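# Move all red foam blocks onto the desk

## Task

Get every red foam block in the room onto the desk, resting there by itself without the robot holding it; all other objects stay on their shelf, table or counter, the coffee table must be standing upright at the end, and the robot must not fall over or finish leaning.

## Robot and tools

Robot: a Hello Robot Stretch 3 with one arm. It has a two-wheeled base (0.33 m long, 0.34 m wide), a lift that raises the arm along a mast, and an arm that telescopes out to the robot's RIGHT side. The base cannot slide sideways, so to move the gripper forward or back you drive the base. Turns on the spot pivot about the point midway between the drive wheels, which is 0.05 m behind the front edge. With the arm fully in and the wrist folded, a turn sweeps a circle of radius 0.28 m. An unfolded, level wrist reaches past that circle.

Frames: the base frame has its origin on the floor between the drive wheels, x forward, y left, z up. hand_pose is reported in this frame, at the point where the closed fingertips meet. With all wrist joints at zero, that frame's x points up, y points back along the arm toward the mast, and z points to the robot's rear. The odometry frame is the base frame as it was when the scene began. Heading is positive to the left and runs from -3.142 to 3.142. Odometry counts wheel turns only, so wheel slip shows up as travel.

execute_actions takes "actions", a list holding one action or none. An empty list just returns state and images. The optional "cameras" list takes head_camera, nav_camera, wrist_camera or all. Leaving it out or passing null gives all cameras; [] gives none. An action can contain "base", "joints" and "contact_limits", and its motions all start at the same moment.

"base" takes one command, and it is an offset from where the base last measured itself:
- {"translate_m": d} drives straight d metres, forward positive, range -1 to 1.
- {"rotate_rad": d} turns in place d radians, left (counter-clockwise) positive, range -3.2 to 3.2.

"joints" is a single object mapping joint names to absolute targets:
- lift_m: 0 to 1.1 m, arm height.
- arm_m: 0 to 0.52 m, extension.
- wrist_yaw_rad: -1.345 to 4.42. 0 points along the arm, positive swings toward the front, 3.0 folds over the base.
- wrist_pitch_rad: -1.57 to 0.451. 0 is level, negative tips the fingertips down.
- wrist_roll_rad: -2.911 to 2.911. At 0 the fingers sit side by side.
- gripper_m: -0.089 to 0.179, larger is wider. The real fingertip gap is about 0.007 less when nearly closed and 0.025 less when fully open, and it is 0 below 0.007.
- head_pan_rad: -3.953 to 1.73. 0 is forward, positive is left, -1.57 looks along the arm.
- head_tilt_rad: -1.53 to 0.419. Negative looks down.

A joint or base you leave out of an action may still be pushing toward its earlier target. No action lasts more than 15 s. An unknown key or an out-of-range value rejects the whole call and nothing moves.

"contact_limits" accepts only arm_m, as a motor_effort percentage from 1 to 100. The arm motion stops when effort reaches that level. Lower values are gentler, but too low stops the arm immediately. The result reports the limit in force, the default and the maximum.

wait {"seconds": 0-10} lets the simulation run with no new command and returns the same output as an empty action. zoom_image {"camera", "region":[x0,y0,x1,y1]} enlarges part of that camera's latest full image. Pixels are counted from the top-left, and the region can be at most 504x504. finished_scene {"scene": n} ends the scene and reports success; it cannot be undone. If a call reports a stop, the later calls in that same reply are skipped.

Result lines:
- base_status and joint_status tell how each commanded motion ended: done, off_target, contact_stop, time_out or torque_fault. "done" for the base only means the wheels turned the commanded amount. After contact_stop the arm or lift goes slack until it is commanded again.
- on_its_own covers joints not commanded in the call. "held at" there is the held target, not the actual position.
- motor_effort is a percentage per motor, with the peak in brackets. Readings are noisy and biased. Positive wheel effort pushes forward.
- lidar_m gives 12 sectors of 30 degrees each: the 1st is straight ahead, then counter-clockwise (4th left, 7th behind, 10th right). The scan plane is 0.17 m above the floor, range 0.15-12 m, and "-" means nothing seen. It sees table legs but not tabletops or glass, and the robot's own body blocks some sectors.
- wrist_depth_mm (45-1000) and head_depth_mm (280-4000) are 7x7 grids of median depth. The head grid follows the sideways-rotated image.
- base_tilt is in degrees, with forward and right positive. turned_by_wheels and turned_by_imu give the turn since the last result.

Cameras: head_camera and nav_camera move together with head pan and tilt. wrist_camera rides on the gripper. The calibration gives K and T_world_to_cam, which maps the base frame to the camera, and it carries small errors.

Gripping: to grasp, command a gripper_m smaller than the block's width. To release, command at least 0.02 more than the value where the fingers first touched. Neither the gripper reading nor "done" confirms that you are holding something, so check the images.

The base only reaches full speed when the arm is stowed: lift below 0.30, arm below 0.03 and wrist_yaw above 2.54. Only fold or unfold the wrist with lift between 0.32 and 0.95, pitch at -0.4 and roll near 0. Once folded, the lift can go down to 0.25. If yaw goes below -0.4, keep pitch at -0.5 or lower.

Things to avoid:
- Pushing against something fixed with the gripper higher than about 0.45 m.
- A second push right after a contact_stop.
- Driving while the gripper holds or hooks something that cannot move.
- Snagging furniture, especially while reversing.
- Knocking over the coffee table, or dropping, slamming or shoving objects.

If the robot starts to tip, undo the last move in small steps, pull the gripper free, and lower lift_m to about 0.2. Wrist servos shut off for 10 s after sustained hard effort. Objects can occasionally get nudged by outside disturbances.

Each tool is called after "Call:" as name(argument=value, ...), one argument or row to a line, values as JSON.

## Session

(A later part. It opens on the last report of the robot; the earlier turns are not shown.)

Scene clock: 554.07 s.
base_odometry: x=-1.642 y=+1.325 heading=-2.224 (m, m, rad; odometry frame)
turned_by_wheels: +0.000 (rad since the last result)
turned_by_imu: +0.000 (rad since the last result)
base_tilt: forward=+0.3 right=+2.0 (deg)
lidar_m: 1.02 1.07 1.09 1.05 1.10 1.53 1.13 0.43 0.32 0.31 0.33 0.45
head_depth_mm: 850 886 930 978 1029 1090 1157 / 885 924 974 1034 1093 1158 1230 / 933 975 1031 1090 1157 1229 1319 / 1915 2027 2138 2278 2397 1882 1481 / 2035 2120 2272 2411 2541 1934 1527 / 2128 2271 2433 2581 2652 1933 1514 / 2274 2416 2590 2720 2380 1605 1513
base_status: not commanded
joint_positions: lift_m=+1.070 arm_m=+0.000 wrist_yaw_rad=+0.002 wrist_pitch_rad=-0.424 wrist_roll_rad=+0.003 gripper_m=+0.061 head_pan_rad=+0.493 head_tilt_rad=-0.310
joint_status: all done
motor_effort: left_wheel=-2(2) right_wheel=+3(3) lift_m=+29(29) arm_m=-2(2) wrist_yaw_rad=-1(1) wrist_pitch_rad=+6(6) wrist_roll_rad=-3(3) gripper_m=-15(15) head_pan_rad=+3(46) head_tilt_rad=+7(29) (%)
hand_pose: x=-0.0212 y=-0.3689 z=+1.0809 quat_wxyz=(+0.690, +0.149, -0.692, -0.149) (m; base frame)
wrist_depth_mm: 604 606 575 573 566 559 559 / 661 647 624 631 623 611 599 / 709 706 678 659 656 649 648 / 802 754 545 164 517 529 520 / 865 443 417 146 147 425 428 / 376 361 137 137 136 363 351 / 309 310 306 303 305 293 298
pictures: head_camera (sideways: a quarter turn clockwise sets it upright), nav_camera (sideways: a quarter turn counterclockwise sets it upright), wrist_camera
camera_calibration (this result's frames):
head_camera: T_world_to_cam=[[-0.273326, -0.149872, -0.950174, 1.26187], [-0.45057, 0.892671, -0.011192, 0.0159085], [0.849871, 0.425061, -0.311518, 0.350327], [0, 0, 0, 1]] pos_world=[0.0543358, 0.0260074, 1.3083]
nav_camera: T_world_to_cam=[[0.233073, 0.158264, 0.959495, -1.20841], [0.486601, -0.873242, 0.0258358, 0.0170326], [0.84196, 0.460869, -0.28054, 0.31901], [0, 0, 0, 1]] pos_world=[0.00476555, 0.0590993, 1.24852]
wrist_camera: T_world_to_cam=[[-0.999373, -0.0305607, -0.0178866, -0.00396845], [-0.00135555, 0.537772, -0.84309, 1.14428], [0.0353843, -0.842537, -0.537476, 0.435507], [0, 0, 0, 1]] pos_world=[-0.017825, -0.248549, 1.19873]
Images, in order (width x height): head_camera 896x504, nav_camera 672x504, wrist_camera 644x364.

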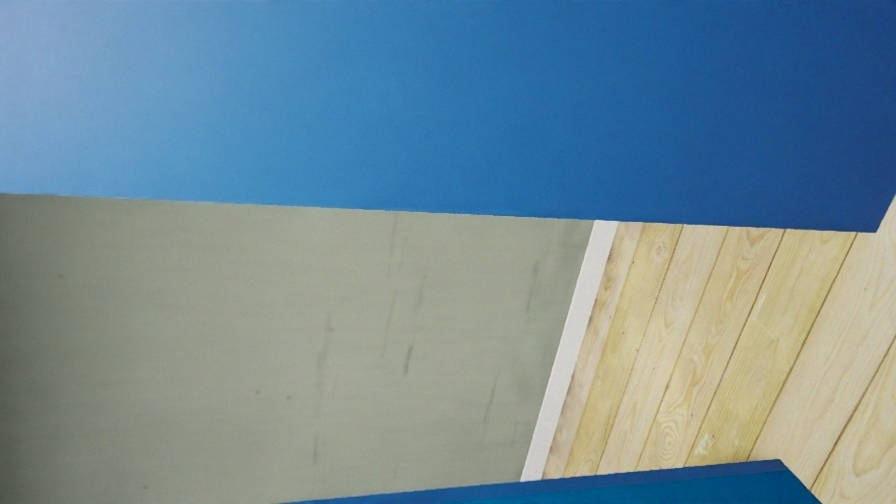

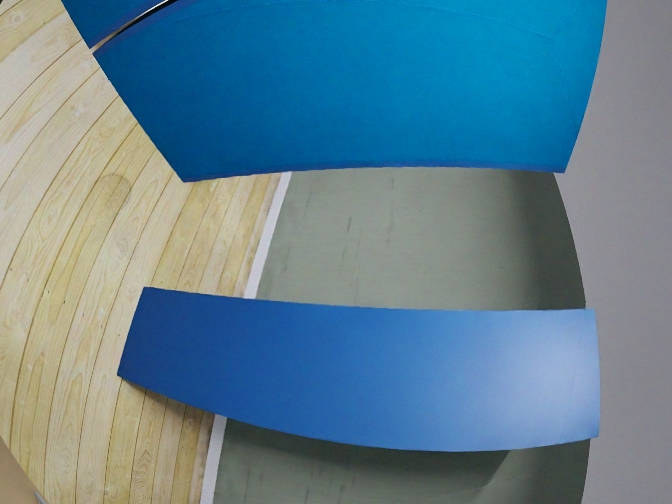

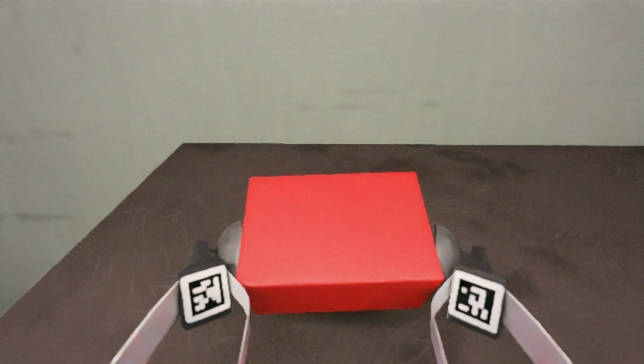

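Call:
execute_actions(
  actions=[
    {"joints": {"head_pan_rad": -0.4, "head_tilt_rad": -0.5}},
  ],
  cameras=["head_camera", "nav_camera"],
)

Call:
execute_actions(
  actions=[
    {"joints": {"head_pan_rad": -3.0, "head_tilt_rad": -0.5}},
  ],
  cameras=["head_camera", "nav_camera"],
)

Call:
execute_actions(
  actions=[
    {"joints": {"head_pan_rad": -3.9, "head_tilt_rad": -0.5}},
  ],
  cameras=["head_camera", "nav_camera"],
)

Scene clock: 562.33 s.
base_odometry: x=-1.642 y=+1.325 heading=-2.224 (m, m, rad; odometry frame)
turned_by_wheels: +0.000 (rad since the last result)
turned_by_imu: +0.000 (rad since the last result)
base_tilt: forward=+0.4 right=+2.1 (deg)
lidar_m: 1.02 1.07 1.09 1.05 1.10 1.53 1.13 0.43 0.32 0.31 0.33 0.45
head_depth_mm: 1180 1230 1289 1350 1414 492 520 / 1371 1431 1511 1596 1694 1569 627 / 1616 1716 1824 1963 1965 1613 1333 / 1800 1964 2123 2369 2033 1614 1324 / 1734 1882 2056 2290 2026 1600 1329 / 1666 1798 1983 2161 2021 1579 1316 / 1596 1733 1892 2055 1923 1349 1313
base_status: not commanded
joint_positions: lift_m=+1.070 arm_m=+0.000 wrist_yaw_rad=+0.002 wrist_pitch_rad=-0.424 wrist_roll_rad=+0.003 gripper_m=+0.061 head_pan_rad=-0.393 head_tilt_rad=-0.494
joint_status: all done
motor_effort: left_wheel=-2(2) right_wheel=+2(2) lift_m=+29(29) arm_m=-2(3) wrist_yaw_rad=-1(1) wrist_pitch_rad=+6(6) wrist_roll_rad=-2(2) gripper_m=-15(16) head_pan_rad=-4(46) head_tilt_rad=-4(25) (%)
hand_pose: x=-0.0212 y=-0.3689 z=+1.0809 quat_wxyz=(+0.690, +0.149, -0.692, -0.149) (m; base frame)
wrist_depth_mm: 606 595 586 573 567 571 550 / 648 634 633 629 608 600 607 / 729 708 697 669 655 643 637 / 795 765 559 164 522 539 530 / 869 441 422 145 146 429 429 / 381 362 138 137 136 364 353 / 309 308 301 306 305 291 296
pictures: head_camera (sideways: a quarter turn clockwise sets it upright), nav_camera (sideways: a quarter turn counterclockwise sets it upright)
camera_calibration (this result's frames):
head_camera: T_world_to_cam=[[-0.444393, 0.181188, -0.877317, 1.16784], [0.403839, 0.914696, -0.0156508, 0.0164982], [0.799643, -0.36125, -0.479655, 0.569435], [0, 0, 0, 1]] pos_world=[0.0569719, -0.0209814, 1.29796]
nav_camera: T_world_to_cam=[[0.42748, -0.145563, 0.892229, -1.1218], [-0.364161, -0.931062, 0.0225767, 0.026471], [0.827434, -0.334566, -0.451019, 0.540955], [0, 0, 0, 1]] pos_world=[0.0415825, 0.042339, 1.24429]
Images, in order (width x height): head_camera 896x504, nav_camera 672x504.

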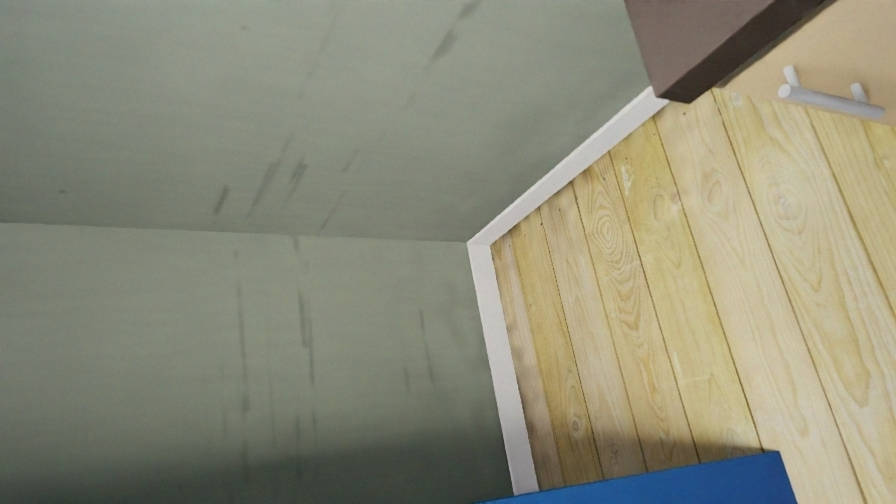

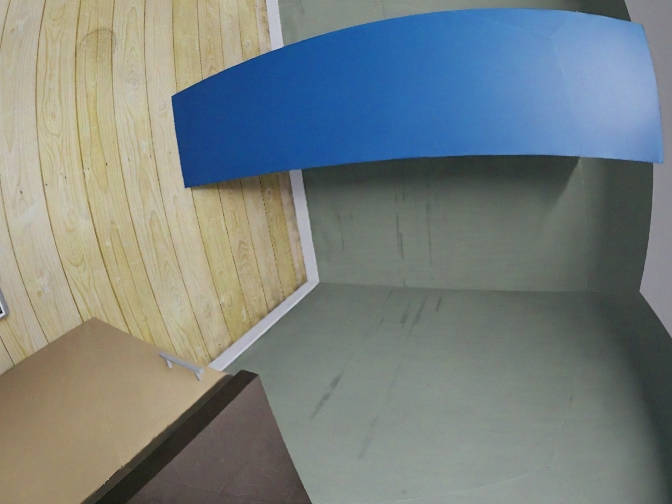

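Scene clock: 564.13 s.
base_odometry: x=-1.642 y=+1.325 heading=-2.224 (m, m, rad; odometry frame)
turned_by_wheels: +0.000 (rad since the last result)
turned_by_imu: +0.000 (rad since the last result)
base_tilt: forward=+0.3 right=+2.0 (deg)
lidar_m: 1.02 1.07 1.09 1.05 1.10 1.53 1.13 0.43 0.32 0.31 0.33 0.46
head_depth_mm: 1511 - - - - - 1338 / 1544 - - - - - 1327 / 1553 1630 - - - - 1321 / 1563 1658 - - - 1485 1324 / 1592 1668 - - - 1504 1319 / 1619 1693 - - - 1080 1202 / 1637 - - - - 778 812
base_status: not commanded
joint_positions: lift_m=+1.070 arm_m=+0.000 wrist_yaw_rad=+0.002 wrist_pitch_rad=-0.424 wrist_roll_rad=+0.003 gripper_m=+0.061 head_pan_rad=-2.993 head_tilt_rad=-0.494
joint_status: all done
motor_effort: left_wheel=-2(2) right_wheel=+2(2) lift_m=+29(29) arm_m=-2(3) wrist_yaw_rad=-1(2) wrist_pitch_rad=+6(6) wrist_roll_rad=-2(2) gripper_m=-15(16) head_pan_rad=-5(46) head_tilt_rad=-4(5) (%)
hand_pose: x=-0.0212 y=-0.3689 z=+1.0809 quat_wxyz=(+0.690, +0.149, -0.692, -0.149) (m; base frame)
wrist_depth_mm: 596 595 583 576 569 547 552 / 658 647 628 625 615 602 605 / 727 710 689 680 662 662 633 / 792 754 548 164 523 543 539 / 879 445 424 146 147 426 420 / 382 365 137 137 136 369 350 / 310 308 304 304 304 293 299
pictures: head_camera (sideways: a quarter turn clockwise sets it upright), nav_camera (sideways: a quarter turn counterclockwise sets it upright)
camera_calibration (this result's frames):
head_camera: T_world_to_cam=[[0.474474, 0.0738712, -0.877165, 1.16203], [0.125494, -0.991971, -0.0156581, 0.0182056], [-0.871278, -0.102649, -0.479934, 0.579991], [0, 0, 0, 1]] pos_world=[-0.0483061, -0.00824592, 1.29794]
nav_camera: T_world_to_cam=[[-0.441621, -0.0956805, 0.892085, -1.11631], [-0.167932, 0.98554, 0.0225704, 0.0252823], [-0.881346, -0.139842, -0.451303, 0.551748], [0, 0, 0, 1]] pos_world=[-0.00246027, -0.0545684, 1.24428]
Images, in order (width x height): head_camera 896x504, nav_camera 672x504.

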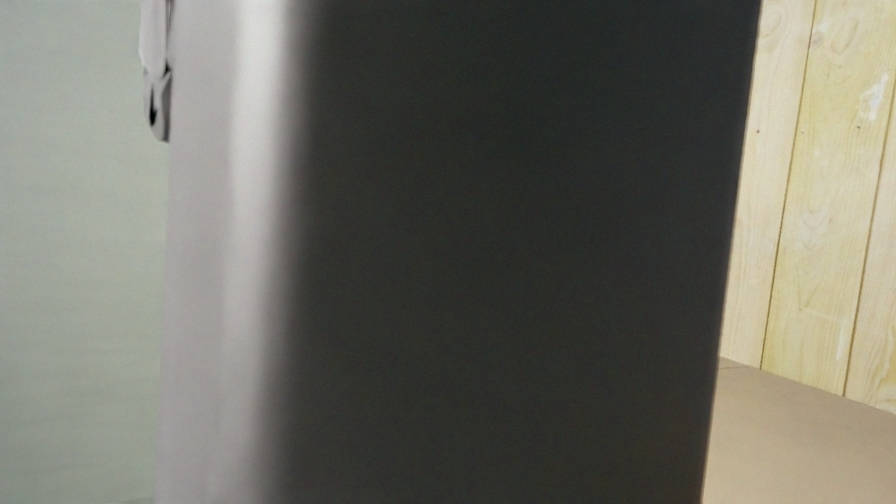

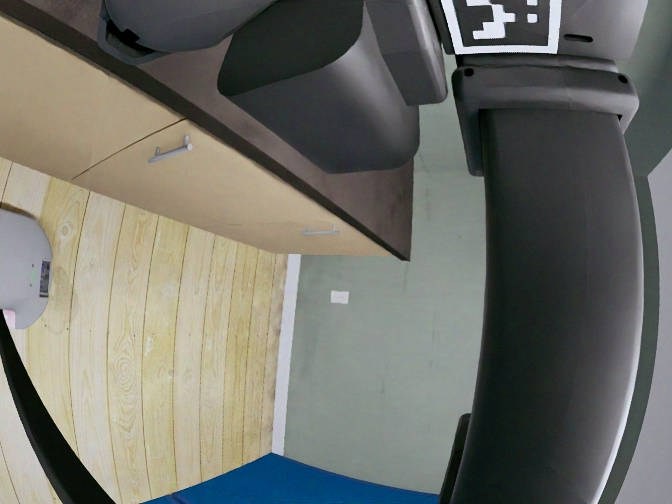

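Scene clock: 565.20 s.
base_odometry: x=-1.642 y=+1.325 heading=-2.224 (m, m, rad; odometry frame)
turned_by_wheels: +0.000 (rad since the last result)
turned_by_imu: +0.000 (rad since the last result)
base_tilt: forward=+0.3 right=+2.0 (deg)
lidar_m: 1.02 1.07 1.09 1.05 1.10 1.53 1.13 0.43 0.32 0.31 0.33 0.45
head_depth_mm: - - - - - - - / - - - - - - - / - - - - - 1623 1356 / - - - - - 1604 1326 / - - - - 1875 1589 1312 / - - - - 1881 1583 1312 / - - - - - 1589 1310
base_status: not commanded
joint_positions: lift_m=+1.070 arm_m=+0.000 wrist_yaw_rad=+0.002 wrist_pitch_rad=-0.424 wrist_roll_rad=+0.003 gripper_m=+0.061 head_pan_rad=-3.893 head_tilt_rad=-0.494
joint_status: all done
motor_effort: left_wheel=-2(2) right_wheel=+2(3) lift_m=+29(29) arm_m=-3(2) wrist_yaw_rad=-1(1) wrist_pitch_rad=+6(7) wrist_roll_rad=-2(2) gripper_m=-16(15) head_pan_rad=-4(45) head_tilt_rad=-4(6) (%)
hand_pose: x=-0.0212 y=-0.3689 z=+1.0809 quat_wxyz=(+0.690, +0.149, -0.692, -0.149) (m; base frame)
wrist_depth_mm: 579 587 592 572 571 559 556 / 659 633 642 622 609 602 596 / 721 701 678 668 661 650 633 / 795 752 552 163 518 547 532 / 885 436 419 145 147 424 418 / 377 361 137 136 136 366 354 / 310 309 308 305 302 296 301
pictures: head_camera (sideways: a quarter turn clockwise sets it upright), nav_camera (sideways: a quarter turn counterclockwise sets it upright)
camera_calibration (this result's frames):
head_camera: T_world_to_cam=[[0.352812, -0.325759, -0.877157, 1.16277], [-0.699032, -0.714919, -0.0156584, 0.0232357], [-0.621996, 0.618685, -0.479948, 0.578488], [0, 0, 0, 1]] pos_world=[-0.0341785, 0.0374922, 1.29794]
nav_camera: T_world_to_cam=[[-0.349474, 0.286468, 0.892078, -1.11687], [0.667614, 0.744165, 0.0225701, 0.0201858], [-0.657388, 0.603452, -0.451317, 0.5504], [0, 0, 0, 1]] pos_world=[-0.0419655, -0.0272152, 1.24428]
Images, in order (width x height): head_camera 896x504, nav_camera 672x504.

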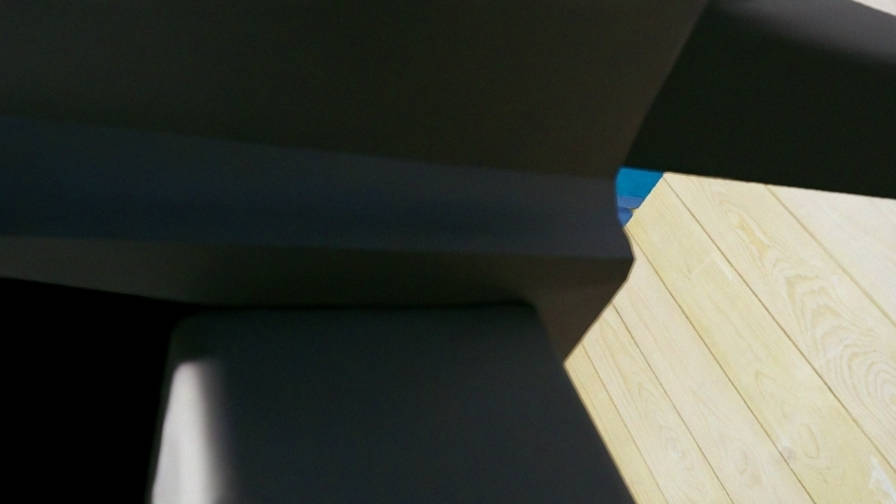

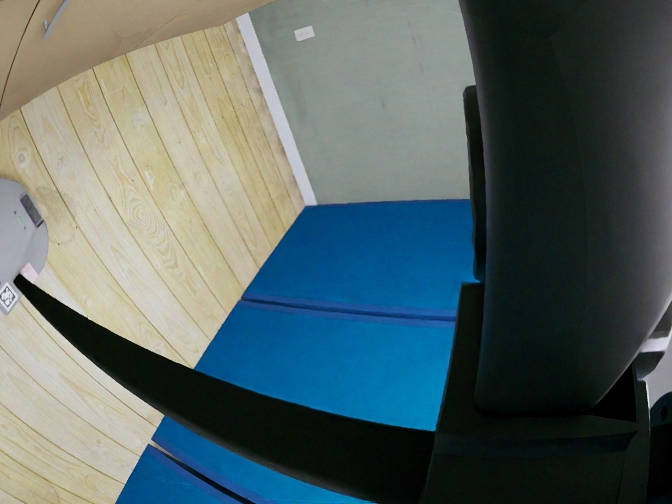

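Call:
execute_actions(
  actions=[
    {"joints": {"wrist_yaw_rad": 1.6, "head_pan_rad": 0.0, "head_tilt_rad": -0.7}},
  ],
  cameras=[],
)

Call:
execute_actions(
  actions=[
    {"base": {"rotate_rad": 0.944}, "joints": {"lift_m": 0.8}},
  ],
  cameras=[],
)

Call:
execute_actions(
  actions=[
    {"joints": {"wrist_yaw_rad": 2.62}},
  ],
  cameras=["wrist_camera"],
)

Call:
execute_actions(
  actions=[
    {"joints": {"lift_m": 0.28}},
  ],
  cameras=["wrist_camera", "head_camera"],
)

Scene clock: 606.27 s.
base_odometry: x=-1.642 y=+1.325 heading=-2.224 (m, m, rad; odometry frame)
turned_by_wheels: +0.000 (rad since the last result)
turned_by_imu: +0.000 (rad since the last result)
base_tilt: forward=+0.4 right=+2.0 (deg)
lidar_m: 1.02 1.07 1.09 1.05 1.10 1.53 1.13 0.43 0.32 0.31 0.33 0.45
head_depth_mm: 1683 1903 2164 2080 - 1341 1209 / 1681 1901 2170 2061 1707 1394 1203 / 1680 1899 2159 2058 1654 1391 1198 / 1607 1817 2062 1923 1614 1385 1188 / 851 955 1082 1266 1515 1375 1190 / 849 954 1089 1267 1520 1374 1189 / 849 953 1090 1265 1541 1372 1185
base_status: not commanded
joint_positions: lift_m=+1.070 arm_m=+0.000 wrist_yaw_rad=+1.597 wrist_pitch_rad=-0.424 wrist_roll_rad=+0.003 gripper_m=+0.061 head_pan_rad=-0.007 head_tilt_rad=-0.691
joint_status: all done
motor_effort: left_wheel=-2(2) right_wheel=+2(2) lift_m=+29(29) arm_m=-3(2) wrist_yaw_rad=+2(3) wrist_pitch_rad=+6(7) wrist_roll_rad=-2(3) gripper_m=-15(16) head_pan_rad=+4(46) head_tilt_rad=-5(25) (%)
hand_pose: x=+0.2022 y=-0.1395 z=+1.0809 quat_wxyz=(+0.589, +0.600, -0.376, +0.390) (m; base frame)
wrist_depth_mm: - - 835 - - - 954 / - - 920 - - - 963 / - - - - - - 909 / - - - 164 - - 910 / - - - 146 146 - 892 / - - 138 136 136 - 842 / - - - - - 310 299
pictures: none
No camera images: the call's "cameras" was empty. Leave "cameras" out to get every camera's image.

Scene clock: 609.57 s.
base_odometry: x=-1.642 y=+1.325 heading=-1.281 (m, m, rad; odometry frame)
turned_by_wheels: +0.944 (rad since the last result)
turned_by_imu: +0.937 (rad since the last result)
base_tilt: forward=+0.3 right=+2.0 (deg)
lidar_m: 1.12 1.06 1.07 1.39 1.83 0.48 0.33 0.31 0.32 0.41 1.02 1.04
head_depth_mm: 2058 2219 2401 2094 1677 1418 417 / 2267 2484 2619 2069 1675 1397 415 / 1201 1401 2510 1988 1660 1391 1220 / 1110 1253 1435 1688 1651 1390 1195 / 1038 1157 1312 1523 1645 1384 1193 / 974 1076 1215 1389 1552 1381 1185 / 914 1009 1126 1278 1465 1372 1180
base_status: done
joint_positions: lift_m=+0.800 arm_m=+0.000 wrist_yaw_rad=+1.597 wrist_pitch_rad=-0.424 wrist_roll_rad=+0.003 gripper_m=+0.061 head_pan_rad=-0.007 head_tilt_rad=-0.691
joint_status: all done
motor_effort: left_wheel=-2(9) right_wheel=+3(8) lift_m=+15(27) arm_m=-2(2) wrist_yaw_rad=+2(2) wrist_pitch_rad=+6(7) wrist_roll_rad=-2(3) gripper_m=-16(16) head_pan_rad=+4(4) head_tilt_rad=-6(7) (%)
hand_pose: x=+0.2022 y=-0.1394 z=+0.8118 quat_wxyz=(+0.589, +0.600, -0.376, +0.390) (m; base frame)
wrist_depth_mm: 745 819 933 - - - 637 / 777 891 - - - - 644 / 843 947 - - - 864 678 / 889 - - 164 - 897 698 / 938 - - 145 146 939 746 / - - 137 136 136 916 771 / 977 - 991 993 951 920 832
pictures: none
No camera images: the call's "cameras" was empty. Leave "cameras" out to get every camera's image.

Scene clock: 611.07 s.
base_odometry: x=-1.642 y=+1.325 heading=-1.281 (m, m, rad; odometry frame)
turned_by_wheels: +0.000 (rad since the last result)
turned_by_imu: +0.000 (rad since the last result)
base_tilt: forward=+0.4 right=+2.1 (deg)
lidar_m: 1.12 1.05 1.07 1.39 1.83 0.48 0.33 0.31 0.32 0.41 1.02 1.04
head_depth_mm: 2046 2223 2403 2076 1671 1404 1207 / 2270 2431 2605 2069 1669 1396 1200 / 1195 1399 2484 1990 1660 1392 1192 / 1105 1256 1431 1696 1646 1381 1193 / 1037 1161 1314 1522 1639 1381 1189 / 968 1080 1217 1381 1552 1373 1182 / 912 1010 1123 1269 1469 1361 1176
base_status: not commanded
joint_positions: lift_m=+0.800 arm_m=+0.000 wrist_yaw_rad=+2.617 wrist_pitch_rad=-0.424 wrist_roll_rad=+0.003 gripper_m=+0.061 head_pan_rad=-0.007 head_tilt_rad=-0.691
joint_status: all done
motor_effort: left_wheel=-2(2) right_wheel=+3(3) lift_m=+15(15) arm_m=-3(3) wrist_yaw_rad=+2(2) wrist_pitch_rad=+6(7) wrist_roll_rad=-3(3) gripper_m=-15(16) head_pan_rad=+4(3) head_tilt_rad=-5(4) (%)
hand_pose: x=+0.0908 y=+0.0483 z=+0.8118 quat_wxyz=(+0.323, +0.707, -0.036, +0.628) (m; base frame)
wrist_depth_mm: - - - - 910 844 755 / - - - - - 911 792 / - - - - - 932 846 / - - - 165 - - 929 / - - - 145 146 - 963 / - - 137 136 136 - - / - 969 942 952 961 935 941
pictures: wrist_camera
camera_calibration (this result's frames):
wrist_camera: T_world_to_cam=[[0.879505, -0.475553, -0.017873, -0.0332308], [-0.268837, -0.465506, -0.843226, 0.766057], [0.392679, 0.746427, -0.537262, 0.529026], [0, 0, 0, 1]] pos_world=[0.027434, -0.0540782, 0.929591]
Images, in order (width x height): wrist_camera 644x364.

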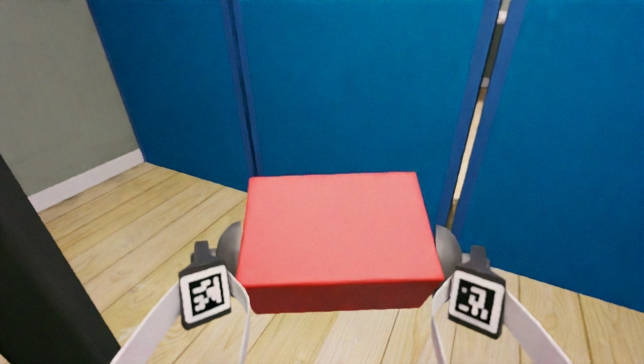

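Scene clock: 616.63 s.
base_odometry: x=-1.642 y=+1.325 heading=-1.281 (m, m, rad; odometry frame)
turned_by_wheels: +0.000 (rad since the last result)
turned_by_imu: +0.000 (rad since the last result)
base_tilt: forward=+0.4 right=+2.1 (deg)
lidar_m: 1.12 1.05 1.08 1.39 1.83 0.48 0.33 0.31 0.32 0.41 1.02 1.04
head_depth_mm: 2046 2222 2418 2075 1678 1400 1203 / 2272 2479 2596 2066 1669 1397 1210 / 1201 1396 2513 1988 1660 1402 1193 / 1111 1253 1428 1685 1656 1378 1196 / 1037 1158 1313 1521 1642 1388 1183 / 971 1077 1214 1384 1554 1374 1186 / 913 1009 1118 1270 1466 1369 1181
base_status: not commanded
joint_positions: lift_m=+0.280 arm_m=+0.000 wrist_yaw_rad=+2.617 wrist_pitch_rad=-0.423 wrist_roll_rad=+0.003 gripper_m=+0.061 head_pan_rad=-0.007 head_tilt_rad=-0.691
joint_status: all done
motor_effort: left_wheel=-2(2) right_wheel=+3(2) lift_m=+15(16) arm_m=-2(2) wrist_yaw_rad=+2(2) wrist_pitch_rad=+6(6) wrist_roll_rad=-2(3) gripper_m=-16(16) head_pan_rad=+4(4) head_tilt_rad=-5(6) (%)
hand_pose: x=+0.0908 y=+0.0484 z=+0.2919 quat_wxyz=(+0.323, +0.707, -0.036, +0.628) (m; base frame)
wrist_depth_mm: - - - - 923 834 748 / - - - - - 875 797 / - - - - - 914 842 / 791 794 791 163 725 760 759 / 633 624 588 146 146 599 595 / - 508 137 136 136 505 500 / - - 428 426 426 417 420
pictures: head_camera (sideways: a quarter turn clockwise sets it upright), wrist_camera
camera_calibration (this result's frames):
head_camera: T_world_to_cam=[[-0.642927, 0.00181278, -0.765925, 1.02382], [0.0264801, 0.999452, -0.0198623, 0.0242784], [0.765469, -0.0330518, -0.642623, 0.781665], [0, 0, 0, 1]] pos_world=[0.0592573, -0.000285666, 1.28697]
wrist_camera: T_world_to_cam=[[0.879607, -0.475365, -0.0178673, -0.0424978], [-0.268654, -0.465415, -0.843335, 0.327642], [0.392577, 0.746604, -0.537091, 0.249602], [0, 0, 0, 1]] pos_world=[0.0274158, -0.0540663, 0.409611]
Images, in order (width x height): head_camera 896x504, wrist_camera 644x364.

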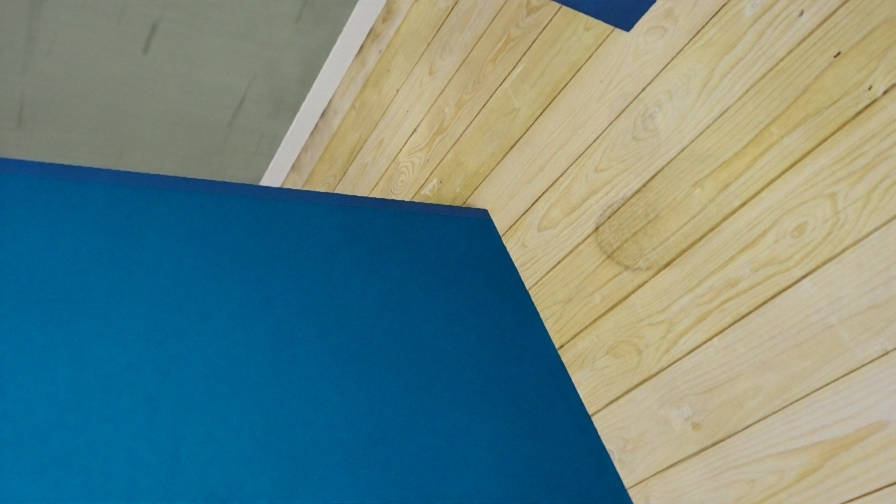

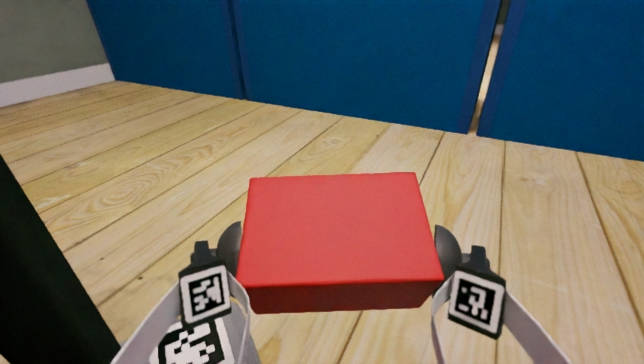

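Call:
execute_actions(
  actions=[
    {"base": {"translate_m": 0.938}},
  ],
  cameras=[],
)

Call:
execute_actions(
  actions=[
    {"base": {"rotate_rad": -0.95}},
  ],
  cameras=["head_camera"],
)

Scene clock: 631.77 s.
base_odometry: x=-1.374 y=+0.426 heading=-1.281 (m, m, rad; odometry frame)
turned_by_wheels: +0.000 (rad since the last result)
turned_by_imu: +0.006 (rad since the last result)
base_tilt: forward=+0.3 right=+2.1 (deg)
lidar_m: 0.29 0.28 0.28 0.37 0.85 1.67 1.15 1.11 0.75 0.59 1.41 0.42
head_depth_mm: 321 375 451 589 1668 1396 1203 / 299 340 401 489 627 1311 1201 / 286 310 360 430 534 701 1020 / - 292 328 384 465 588 794 / - - 301 347 411 504 651 / - - 287 316 369 442 553 / - - - 295 335 394 478
base_status: done
joint_positions: lift_m=+0.280 arm_m=+0.000 wrist_yaw_rad=+2.618 wrist_pitch_rad=-0.423 wrist_roll_rad=+0.003 gripper_m=+0.061 head_pan_rad=-0.007 head_tilt_rad=-0.692
joint_status: not commanded
motor_effort: left_wheel=-2(7) right_wheel=+3(10) lift_m=+15(15) arm_m=-3(2) wrist_yaw_rad=+2(1) wrist_pitch_rad=+6(6) wrist_roll_rad=-2(3) gripper_m=-15(16) head_pan_rad=+3(3) head_tilt_rad=-4(6) (%)
hand_pose: x=+0.0907 y=+0.0484 z=+0.2918 quat_wxyz=(+0.323, +0.707, -0.036, +0.628) (m; base frame)
wrist_depth_mm: 480 396 329 284 249 222 201 / 548 444 367 310 269 237 213 / 666 500 406 339 289 255 227 / 750 583 458 163 299 274 241 / 630 620 481 146 147 298 259 / - 512 136 137 136 310 278 / - - - 427 412 372 302
pictures: none
No camera images: the call's "cameras" was empty. Leave "cameras" out to get every camera's image.

Scene clock: 633.57 s.
base_odometry: x=-1.374 y=+0.426 heading=-2.231 (m, m, rad; odometry frame)
turned_by_wheels: -0.950 (rad since the last result)
turned_by_imu: -0.940 (rad since the last result)
base_tilt: forward=+0.3 right=+2.1 (deg)
lidar_m: 1.42 0.38 0.28 0.28 0.29 0.40 1.20 1.51 1.13 1.11 0.68 0.60
head_depth_mm: 1163 1139 1080 994 1009 956 1132 / 1206 1334 1462 1683 1413 1308 1180 / 1208 1355 1541 1811 1643 1392 1192 / 1202 1356 1553 1805 1657 1385 1192 / 1196 1358 1550 1805 1639 1377 1186 / 1205 1357 1543 1793 1632 1380 1184 / 1202 1348 1536 1793 1632 1369 971
base_status: done
joint_positions: lift_m=+0.280 arm_m=+0.000 wrist_yaw_rad=+2.618 wrist_pitch_rad=-0.423 wrist_roll_rad=+0.003 gripper_m=+0.061 head_pan_rad=-0.007 head_tilt_rad=-0.692
joint_status: not commanded
motor_effort: left_wheel=+2(10) right_wheel=-3(8) lift_m=+15(15) arm_m=-2(3) wrist_yaw_rad=+2(2) wrist_pitch_rad=+6(6) wrist_roll_rad=-3(3) gripper_m=-16(15) head_pan_rad=+4(3) head_tilt_rad=-4(5) (%)
hand_pose: x=+0.0907 y=+0.0484 z=+0.2919 quat_wxyz=(+0.323, +0.707, -0.036, +0.628) (m; base frame)
wrist_depth_mm: 236 257 291 324 380 - - / 252 277 311 359 411 - - / 269 296 332 390 462 - - / 284 315 353 164 491 755 739 / 311 343 362 145 147 606 601 / - 364 137 137 137 510 497 / - - - 425 428 415 420
pictures: head_camera (sideways: a quarter turn clockwise sets it upright)
camera_calibration (this result's frames):
head_camera: T_world_to_cam=[[-0.643719, 0.0017574, -0.76526, 1.02296], [0.026365, 0.999455, -0.0198824, 0.0243053], [0.764807, -0.0329747, -0.643415, 0.782699], [0, 0, 0, 1]] pos_world=[0.0592419, -0.000280527, 1.28691]
Images, in order (width x height): head_camera 896x504.

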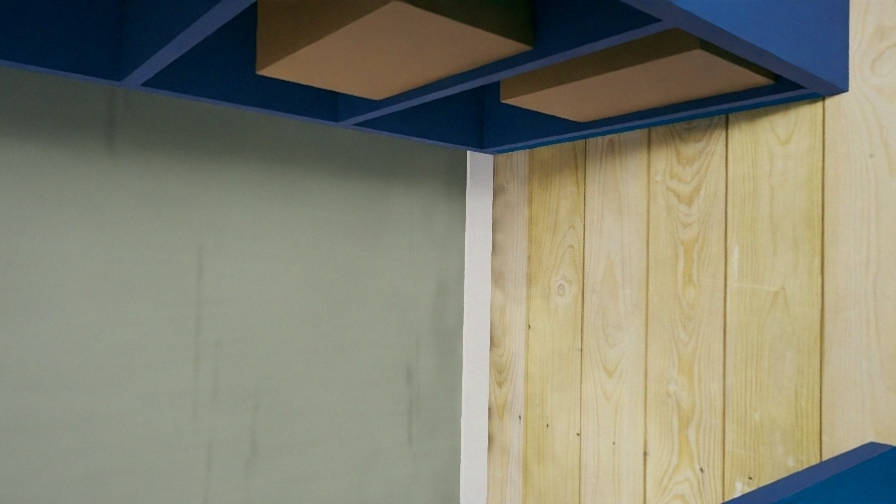

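Call:
execute_actions(
  actions=[
    {"base": {"translate_m": 0.90}},
  ],
  cameras=[],
)

Scene clock: 650.70 s.
base_odometry: x=-1.925 y=-0.285 heading=-2.231 (m, m, rad; odometry frame)
turned_by_wheels: +0.000 (rad since the last result)
turned_by_imu: +0.006 (rad since the last result)
base_tilt: forward=+0.3 right=+2.1 (deg)
lidar_m: 0.52 0.54 0.75 2.28 0.62 0.52 1.11 0.52 0.39 0.38 0.40 0.53
head_depth_mm: 407 456 520 607 725 896 1064 / 406 456 521 607 728 903 1140 / 407 455 520 605 726 904 1139 / 406 456 519 606 725 903 1128 / 406 456 521 605 726 904 1129 / 406 455 520 606 725 903 1127 / 406 456 520 607 724 900 1122
base_status: done
joint_positions: lift_m=+0.280 arm_m=+0.000 wrist_yaw_rad=+2.618 wrist_pitch_rad=-0.423 wrist_roll_rad=+0.003 gripper_m=+0.061 head_pan_rad=-0.007 head_tilt_rad=-0.693
joint_status: not commanded
motor_effort: left_wheel=+1(11) right_wheel=-1(6) lift_m=+15(15) arm_m=-3(3) wrist_yaw_rad=+1(1) wrist_pitch_rad=+6(7) wrist_roll_rad=-3(3) gripper_m=-16(16) head_pan_rad=+4(3) head_tilt_rad=-6(5) (%)
hand_pose: x=+0.0907 y=+0.0484 z=+0.2918 quat_wxyz=(+0.323, +0.707, -0.036, +0.628) (m; base frame)
wrist_depth_mm: - - - 939 636 469 370 / - - - - 649 487 384 / - - - - 692 508 402 / 787 779 770 164 639 519 414 / 643 622 594 146 147 540 427 / - 520 137 136 136 494 432 / - - - 429 430 412 420
pictures: none
No camera images: the call's "cameras" was empty. Leave "cameras" out to get every camera's image.

Call:
execute_actions(
  actions=[
    {"base": {"rotate_rad": 1.575}, "joints": {"head_tilt_rad": -0.5}},
  ],
  cameras=[],
)

Call:
execute_actions(
  actions=[
    {"base": {"translate_m": 1.0}, "joints": {"head_pan_rad": 0.6, "head_tilt_rad": -0.35}},
  ],
  cameras=["head_camera", "nav_camera"],
)

Scene clock: 666.67 s.
base_odometry: x=-1.925 y=-0.285 heading=-0.656 (m, m, rad; odometry frame)
turned_by_wheels: +1.575 (rad since the last result)
turned_by_imu: +1.556 (rad since the last result)
base_tilt: forward=+0.4 right=+2.1 (deg)
lidar_m: 2.28 0.62 0.51 1.11 0.52 0.39 0.38 0.40 0.53 0.52 0.54 0.76
head_depth_mm: 1544 1514 1498 1493 1472 1444 1295 / 2315 2219 2203 2181 1957 1592 1318 / 2653 2903 3040 2762 2017 1591 1319 / 2665 2911 3027 2727 1991 1585 1310 / 2677 2933 2980 2693 2002 1583 1305 / 2665 2898 3139 2663 1984 1572 1299 / 2611 2884 3195 2654 1970 1562 1301
base_status: done
joint_positions: lift_m=+0.280 arm_m=+0.000 wrist_yaw_rad=+2.618 wrist_pitch_rad=-0.423 wrist_roll_rad=+0.003 gripper_m=+0.061 head_pan_rad=-0.007 head_tilt_rad=-0.507
joint_status: all done
motor_effort: left_wheel=-1(9) right_wheel=+2(12) lift_m=+15(15) arm_m=-3(3) wrist_yaw_rad=+3(2) wrist_pitch_rad=+6(6) wrist_roll_rad=-3(3) gripper_m=-16(15) head_pan_rad=+4(3) head_tilt_rad=+5(26) (%)
hand_pose: x=+0.0907 y=+0.0484 z=+0.2918 quat_wxyz=(+0.323, +0.707, -0.036, +0.628) (m; base frame)
wrist_depth_mm: - - 928 512 568 - - / - - - 560 643 - - / - - - 625 696 - - / 823 790 765 164 727 760 747 / 642 614 597 145 146 603 604 / - 518 137 137 136 509 493 / - - - 427 425 412 418
pictures: none
No camera images: the call's "cameras" was empty. Leave "cameras" out to get every camera's image.

Scene clock: 671.70 s.
base_odometry: x=-1.133 y=-0.895 heading=-0.656 (m, m, rad; odometry frame)
turned_by_wheels: +0.000 (rad since the last result)
turned_by_imu: +0.006 (rad since the last result)
base_tilt: forward=+0.3 right=+2.1 (deg)
lidar_m: 1.53 1.90 2.76 1.08 0.53 0.61 1.38 0.75 0.57 0.55 0.58 0.82
head_depth_mm: 1810 1886 1996 2128 1832 1768 1481 / 1907 2016 2147 2273 2355 1789 1472 / 2033 2146 2294 2413 2450 1841 1469 / 2176 2304 2444 2072 2308 1854 1463 / 2329 2482 2610 2134 2460 1825 1461 / 2534 2684 2820 3043 2457 1823 1454 / 2718 2946 3021 2851 2436 1830 1443
base_status: done
joint_positions: lift_m=+0.280 arm_m=+0.000 wrist_yaw_rad=+2.618 wrist_pitch_rad=-0.423 wrist_roll_rad=+0.003 gripper_m=+0.061 head_pan_rad=+0.593 head_tilt_rad=-0.359
joint_status: all done
motor_effort: left_wheel=-2(7) right_wheel=+2(10) lift_m=+15(15) arm_m=-2(3) wrist_yaw_rad=+2(2) wrist_pitch_rad=+6(6) wrist_roll_rad=-2(2) gripper_m=-14(16) head_pan_rad=+4(39) head_tilt_rad=+5(24) (%)
hand_pose: x=+0.0906 y=+0.0484 z=+0.2918 quat_wxyz=(+0.323, +0.707, -0.036, +0.628) (m; base frame)
wrist_depth_mm: - - - - - - - / - - - - - - - / 877 - - - - - - / 740 791 789 164 724 766 761 / 648 622 590 146 146 607 599 / - 515 137 136 136 526 495 / - - - 429 429 415 425
pictures: head_camera (sideways: a quarter turn clockwise sets it upright), nav_camera (sideways: a quarter turn counterclockwise sets it upright)
camera_calibration (this result's frames):
head_camera: T_world_to_cam=[[-0.294975, -0.202049, -0.933898, 1.24075], [-0.538014, 0.842845, -0.0124164, 0.0180352], [0.78964, 0.498787, -0.357323, 0.410307], [0, 0, 0, 1]] pos_world=[0.0516983, 0.0308357, 1.30557]
nav_camera: T_world_to_cam=[[0.254491, 0.20665, 0.944738, -1.18927], [0.572473, -0.819541, 0.0250529, 0.0175297], [0.779429, 0.534461, -0.326867, 0.379685], [0, 0, 0, 1]] pos_world=[-0.00331394, 0.0572014, 1.24722]
Images, in order (width x height): head_camera 896x504, nav_camera 672x504.

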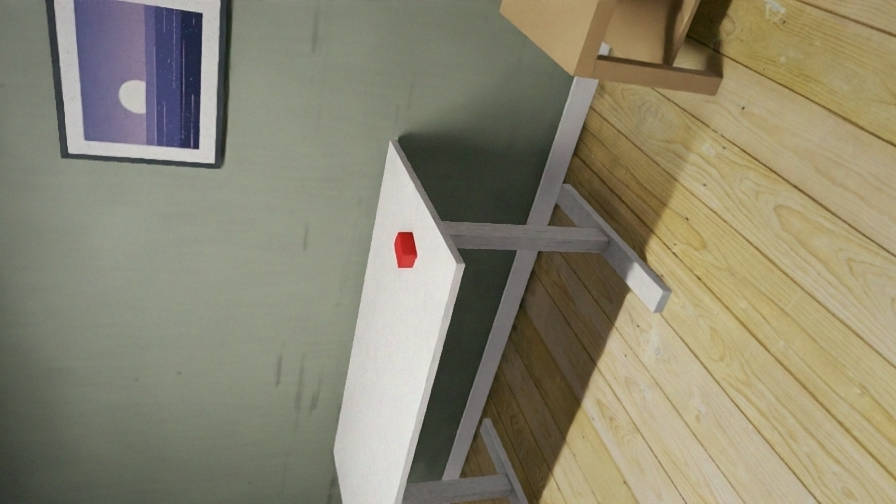

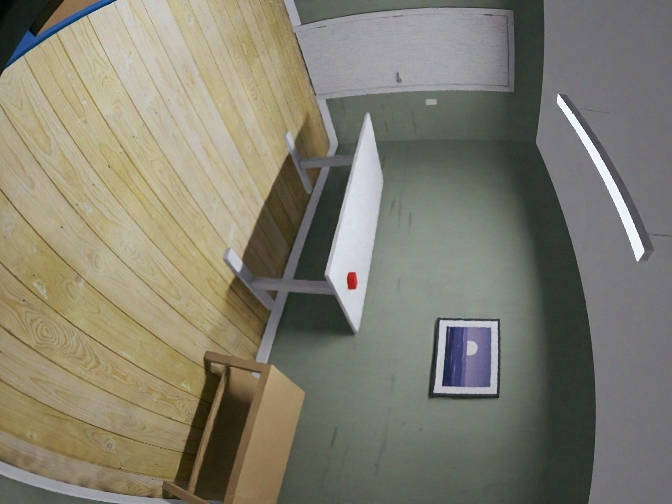

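Call:
execute_actions(
  actions=[
    {"base": {"rotate_rad": 1.016}, "joints": {"head_pan_rad": 1.2, "head_tilt_rad": -0.3}},
  ],
  cameras=["nav_camera"],
)

Call:
execute_actions(
  actions=[
    {"base": {"translate_m": 1.0}},
  ],
  cameras=["nav_camera", "head_camera"],
)

Call:
execute_actions(
  actions=[
    {"base": {"translate_m": 0.67}},
  ],
  cameras=["nav_camera"],
)

Call:
execute_actions(
  actions=[
    {"base": {"rotate_rad": 0.555}, "joints": {"lift_m": 0.9}},
  ],
  cameras=["nav_camera", "head_camera"],
)

Scene clock: 699.80 s.
base_odometry: x=-1.133 y=-0.895 heading=+0.360 (m, m, rad; odometry frame)
turned_by_wheels: +1.016 (rad since the last result)
turned_by_imu: +1.005 (rad since the last result)
base_tilt: forward=+0.4 right=+2.0 (deg)
lidar_m: 2.74 1.20 0.51 0.59 1.41 0.78 0.57 0.55 0.57 0.79 1.53 1.54
head_depth_mm: 1124 1173 894 985 1329 1339 1497 / 617 1251 722 754 936 951 1129 / 477 1265 591 611 648 835 871 / 412 437 464 494 532 572 618 / 442 467 495 528 563 606 656 / 478 508 544 582 627 679 741 / 523 558 599 649 706 774 852
base_status: done
joint_positions: lift_m=+0.280 arm_m=+0.000 wrist_yaw_rad=+2.618 wrist_pitch_rad=-0.423 wrist_roll_rad=+0.003 gripper_m=+0.061 head_pan_rad=+1.193 head_tilt_rad=-0.309
joint_status: all done
motor_effort: left_wheel=-2(9) right_wheel=+2(12) lift_m=+15(15) arm_m=-2(2) wrist_yaw_rad=+2(2) wrist_pitch_rad=+6(6) wrist_roll_rad=-3(3) gripper_m=-15(15) head_pan_rad=+3(44) head_tilt_rad=+7(14) (%)
hand_pose: x=+0.0906 y=+0.0484 z=+0.2919 quat_wxyz=(+0.323, +0.707, -0.036, +0.628) (m; base frame)
wrist_depth_mm: - 649 513 786 - - - / - 752 574 805 - - - / - 938 636 855 - - - / 791 779 709 164 731 782 754 / 641 622 594 146 147 603 602 / - 512 137 136 136 512 488 / - - - 426 428 413 422
pictures: nav_camera (sideways: a quarter turn counterclockwise sets it upright)
camera_calibration (this result's frames):
nav_camera: T_world_to_cam=[[0.0760867, 0.270692, 0.959655, -1.20766], [0.93475, -0.354366, 0.0258447, 0.0142873], [0.347065, 0.89507, -0.279991, 0.321315], [0, 0, 0, 1]] pos_world=[-0.0329852, 0.0443676, 1.24853]
Images, in order (width x height): nav_camera 672x504.

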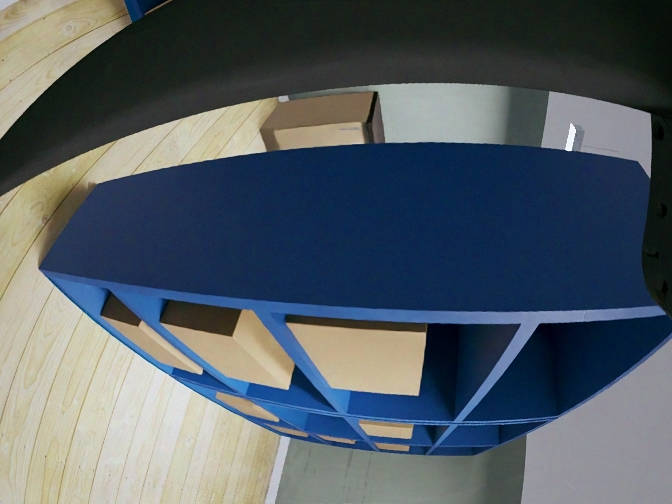

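Scene clock: 704.83 s.
base_odometry: x=-0.197 y=-0.542 heading=+0.360 (m, m, rad; odometry frame)
turned_by_wheels: +0.000 (rad since the last result)
turned_by_imu: +0.006 (rad since the last result)
base_tilt: forward=+0.3 right=+2.1 (deg)
lidar_m: 1.75 2.32 1.19 0.83 0.82 0.90 1.48 1.42 1.48 1.08 1.12 1.64
head_depth_mm: 2054 2186 2251 2412 2500 1980 1544 / 2166 2277 1906 2078 2325 1968 1538 / 1379 1448 1535 1652 1785 1855 1531 / 1466 1538 1300 1722 1697 1627 1524 / 1553 1624 1135 1804 1576 1452 1462 / 1425 1456 1072 1121 1565 1290 1433 / 1278 1318 1182 1107 1483 1091 1101
base_status: done
joint_positions: lift_m=+0.280 arm_m=+0.000 wrist_yaw_rad=+2.618 wrist_pitch_rad=-0.423 wrist_roll_rad=+0.003 gripper_m=+0.061 head_pan_rad=+1.193 head_tilt_rad=-0.309
joint_status: not commanded
motor_effort: left_wheel=-2(7) right_wheel=+3(11) lift_m=+15(15) arm_m=-3(3) wrist_yaw_rad=+1(1) wrist_pitch_rad=+6(6) wrist_roll_rad=-2(3) gripper_m=-15(16) head_pan_rad=+4(3) head_tilt_rad=+5(6) (%)
hand_pose: x=+0.0906 y=+0.0484 z=+0.2919 quat_wxyz=(+0.323, +0.707, -0.036, +0.628) (m; base frame)
wrist_depth_mm: 826 772 - - - - - / 663 821 - - - - - / 703 866 - - - - - / 718 789 787 164 732 748 740 / 649 620 591 146 146 604 594 / - 508 137 137 136 515 490 / - - - 432 428 416 420
pictures: head_camera (sideways: a quarter turn clockwise sets it upright), nav_camera (sideways: a quarter turn counterclockwise sets it upright)
camera_calibration (this result's frames):
head_camera: T_world_to_cam=[[-0.112232, -0.290231, -0.950352, 1.26112], [-0.919779, 0.392277, -0.0111775, 0.0187518], [0.376046, 0.87286, -0.310975, 0.35251], [0, 0, 0, 1]] pos_world=[0.026225, 0.0509672, 1.30834]
nav_camera: T_world_to_cam=[[0.0760414, 0.270704, 0.959655, -1.20766], [0.934809, -0.35421, 0.0258447, 0.014287], [0.346915, 0.895128, -0.279991, 0.321315], [0, 0, 0, 1]] pos_world=[-0.0329926, 0.0443611, 1.24853]
Images, in order (width x height): head_camera 896x504, nav_camera 672x504.

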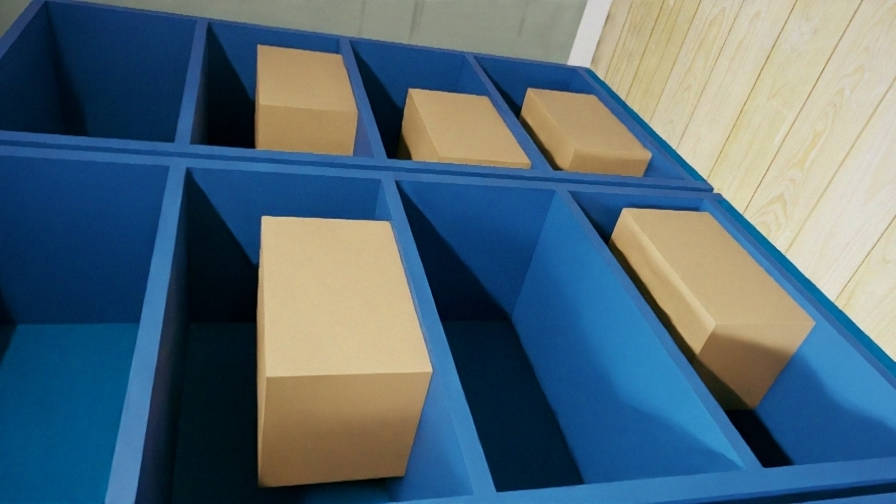

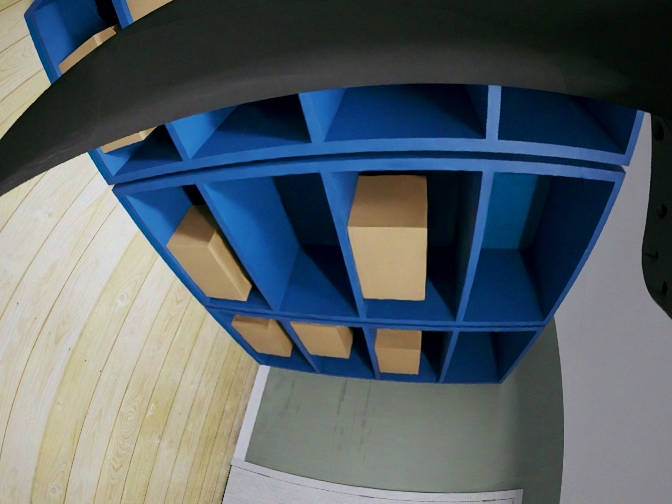

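Scene clock: 708.70 s.
base_odometry: x=+0.430 y=-0.306 heading=+0.360 (m, m, rad; odometry frame)
turned_by_wheels: +0.000 (rad since the last result)
turned_by_imu: +0.004 (rad since the last result)
base_tilt: forward=+0.3 right=+2.1 (deg)
lidar_m: 1.09 1.74 1.58 1.17 1.13 1.18 2.08 2.01 1.22 0.89 1.24 1.10
head_depth_mm: 1579 1655 1722 1808 1893 1927 1544 / 1685 1766 1833 1938 2034 1956 1541 / 1775 1878 1979 2100 2211 1966 1526 / 1880 1968 1853 2170 2277 1947 1529 / 1969 2070 1613 1796 1855 1863 1524 / 1800 1865 1660 1590 1614 1747 1515 / 1167 1206 1268 1350 1426 1526 1474
base_status: done
joint_positions: lift_m=+0.280 arm_m=+0.000 wrist_yaw_rad=+2.618 wrist_pitch_rad=-0.423 wrist_roll_rad=+0.003 gripper_m=+0.061 head_pan_rad=+1.193 head_tilt_rad=-0.309
joint_status: not commanded
motor_effort: left_wheel=-2(7) right_wheel=+2(11) lift_m=+15(15) arm_m=-3(2) wrist_yaw_rad=+1(2) wrist_pitch_rad=+6(6) wrist_roll_rad=-2(3) gripper_m=-16(16) head_pan_rad=+5(3) head_tilt_rad=+6(6) (%)
hand_pose: x=+0.0906 y=+0.0484 z=+0.2919 quat_wxyz=(+0.323, +0.707, -0.036, +0.628) (m; base frame)
wrist_depth_mm: 925 - - - - - - / 914 - - - - - - / 925 - - - - - - / 791 790 771 164 733 760 744 / 644 625 592 146 146 599 598 / - 515 137 136 136 521 497 / - - - 430 425 414 422
pictures: nav_camera (sideways: a quarter turn counterclockwise sets it upright)
camera_calibration (this result's frames):
nav_camera: T_world_to_cam=[[0.0760297, 0.270708, 0.959655, -1.20766], [0.934824, -0.354169, 0.0258447, 0.0142869], [0.346877, 0.895143, -0.279991, 0.321316], [0, 0, 0, 1]] pos_world=[-0.0329945, 0.0443594, 1.24853]
Images, in order (width x height): nav_camera 672x504.

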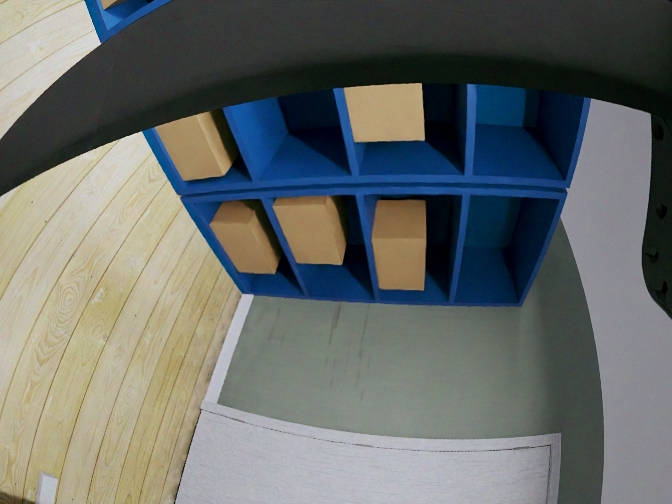

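Scene clock: 715.17 s.
base_odometry: x=+0.430 y=-0.306 heading=+0.915 (m, m, rad; odometry frame)
turned_by_wheels: +0.555 (rad since the last result)
turned_by_imu: +0.550 (rad since the last result)
base_tilt: forward=+0.3 right=+2.1 (deg)
lidar_m: 1.74 1.56 1.17 1.12 1.20 2.07 2.01 1.21 0.89 1.24 1.09 1.79
head_depth_mm: 1154 1236 1625 1498 1557 1726 1548 / 1246 1246 1329 1374 1464 1586 1535 / 1476 1501 1221 1559 1596 1547 1534 / 1447 1534 1169 1728 1586 1477 1480 / 1402 1467 1118 1652 1573 1429 1443 / 1351 1415 1101 1361 1561 1684 1433 / 1310 1368 1446 1363 1557 1617 1424
base_status: done
joint_positions: lift_m=+0.900 arm_m=+0.000 wrist_yaw_rad=+2.618 wrist_pitch_rad=-0.423 wrist_roll_rad=+0.003 gripper_m=+0.061 head_pan_rad=+1.193 head_tilt_rad=-0.309
joint_status: all done
motor_effort: left_wheel=-2(10) right_wheel=+2(9) lift_m=+29(29) arm_m=-2(3) wrist_yaw_rad=+2(2) wrist_pitch_rad=+6(6) wrist_roll_rad=-3(2) gripper_m=-15(15) head_pan_rad=+4(4) head_tilt_rad=+5(6) (%)
hand_pose: x=+0.0906 y=+0.0484 z=+0.9111 quat_wxyz=(+0.323, +0.707, -0.036, +0.628) (m; base frame)
wrist_depth_mm: - - - - - - - / - - - - - - - / 971 - - - - - - / - - - 164 - - - / - - - 146 146 - - / - - 137 137 137 - - / - - - - - - -
pictures: head_camera (sideways: a quarter turn clockwise sets it upright), nav_camera (sideways: a quarter turn counterclockwise sets it upright)
camera_calibration (this result's frames):
head_camera: T_world_to_cam=[[-0.112153, -0.29007, -0.950411, 1.26119], [-0.919795, 0.392239, -0.0111727, 0.0187456], [0.37603, 0.872931, -0.310796, 0.352278], [0, 0, 0, 1]] pos_world=[0.0262223, 0.050967, 1.30835]
nav_camera: T_world_to_cam=[[0.075963, 0.27054, 0.959707, -1.20773], [0.934822, -0.354174, 0.0258476, 0.0142831], [0.346896, 0.895192, -0.279811, 0.32108], [0, 0, 0, 1]] pos_world=[-0.0329908, 0.0443687, 1.24854]
Images, in order (width x height): head_camera 896x504, nav_camera 672x504.

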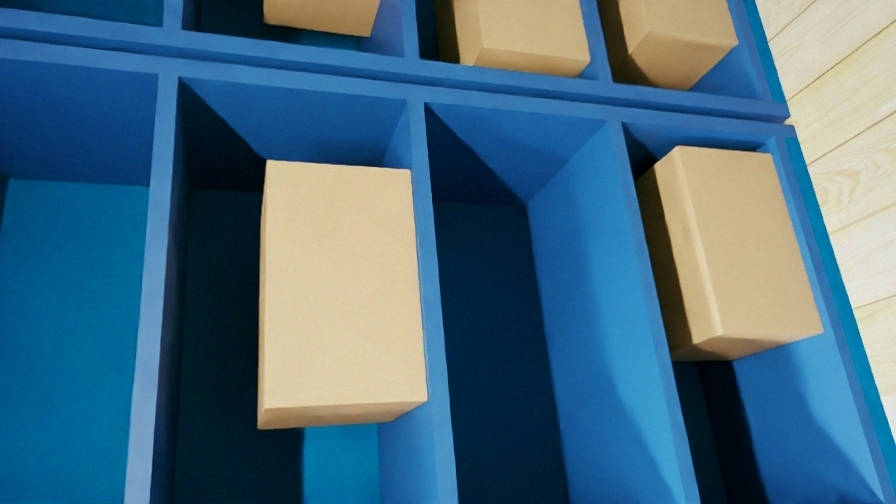

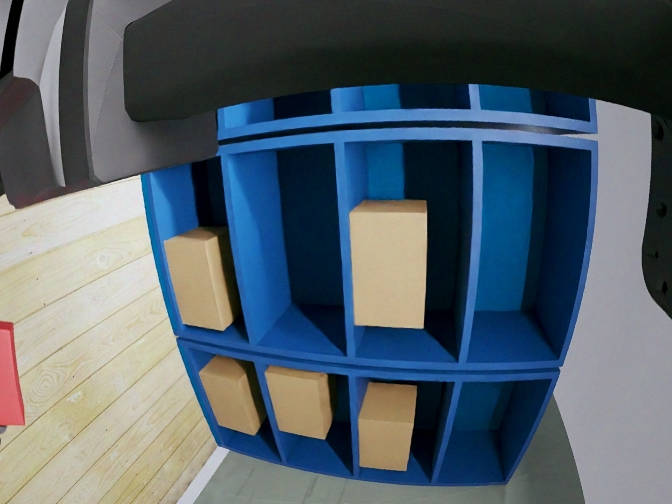

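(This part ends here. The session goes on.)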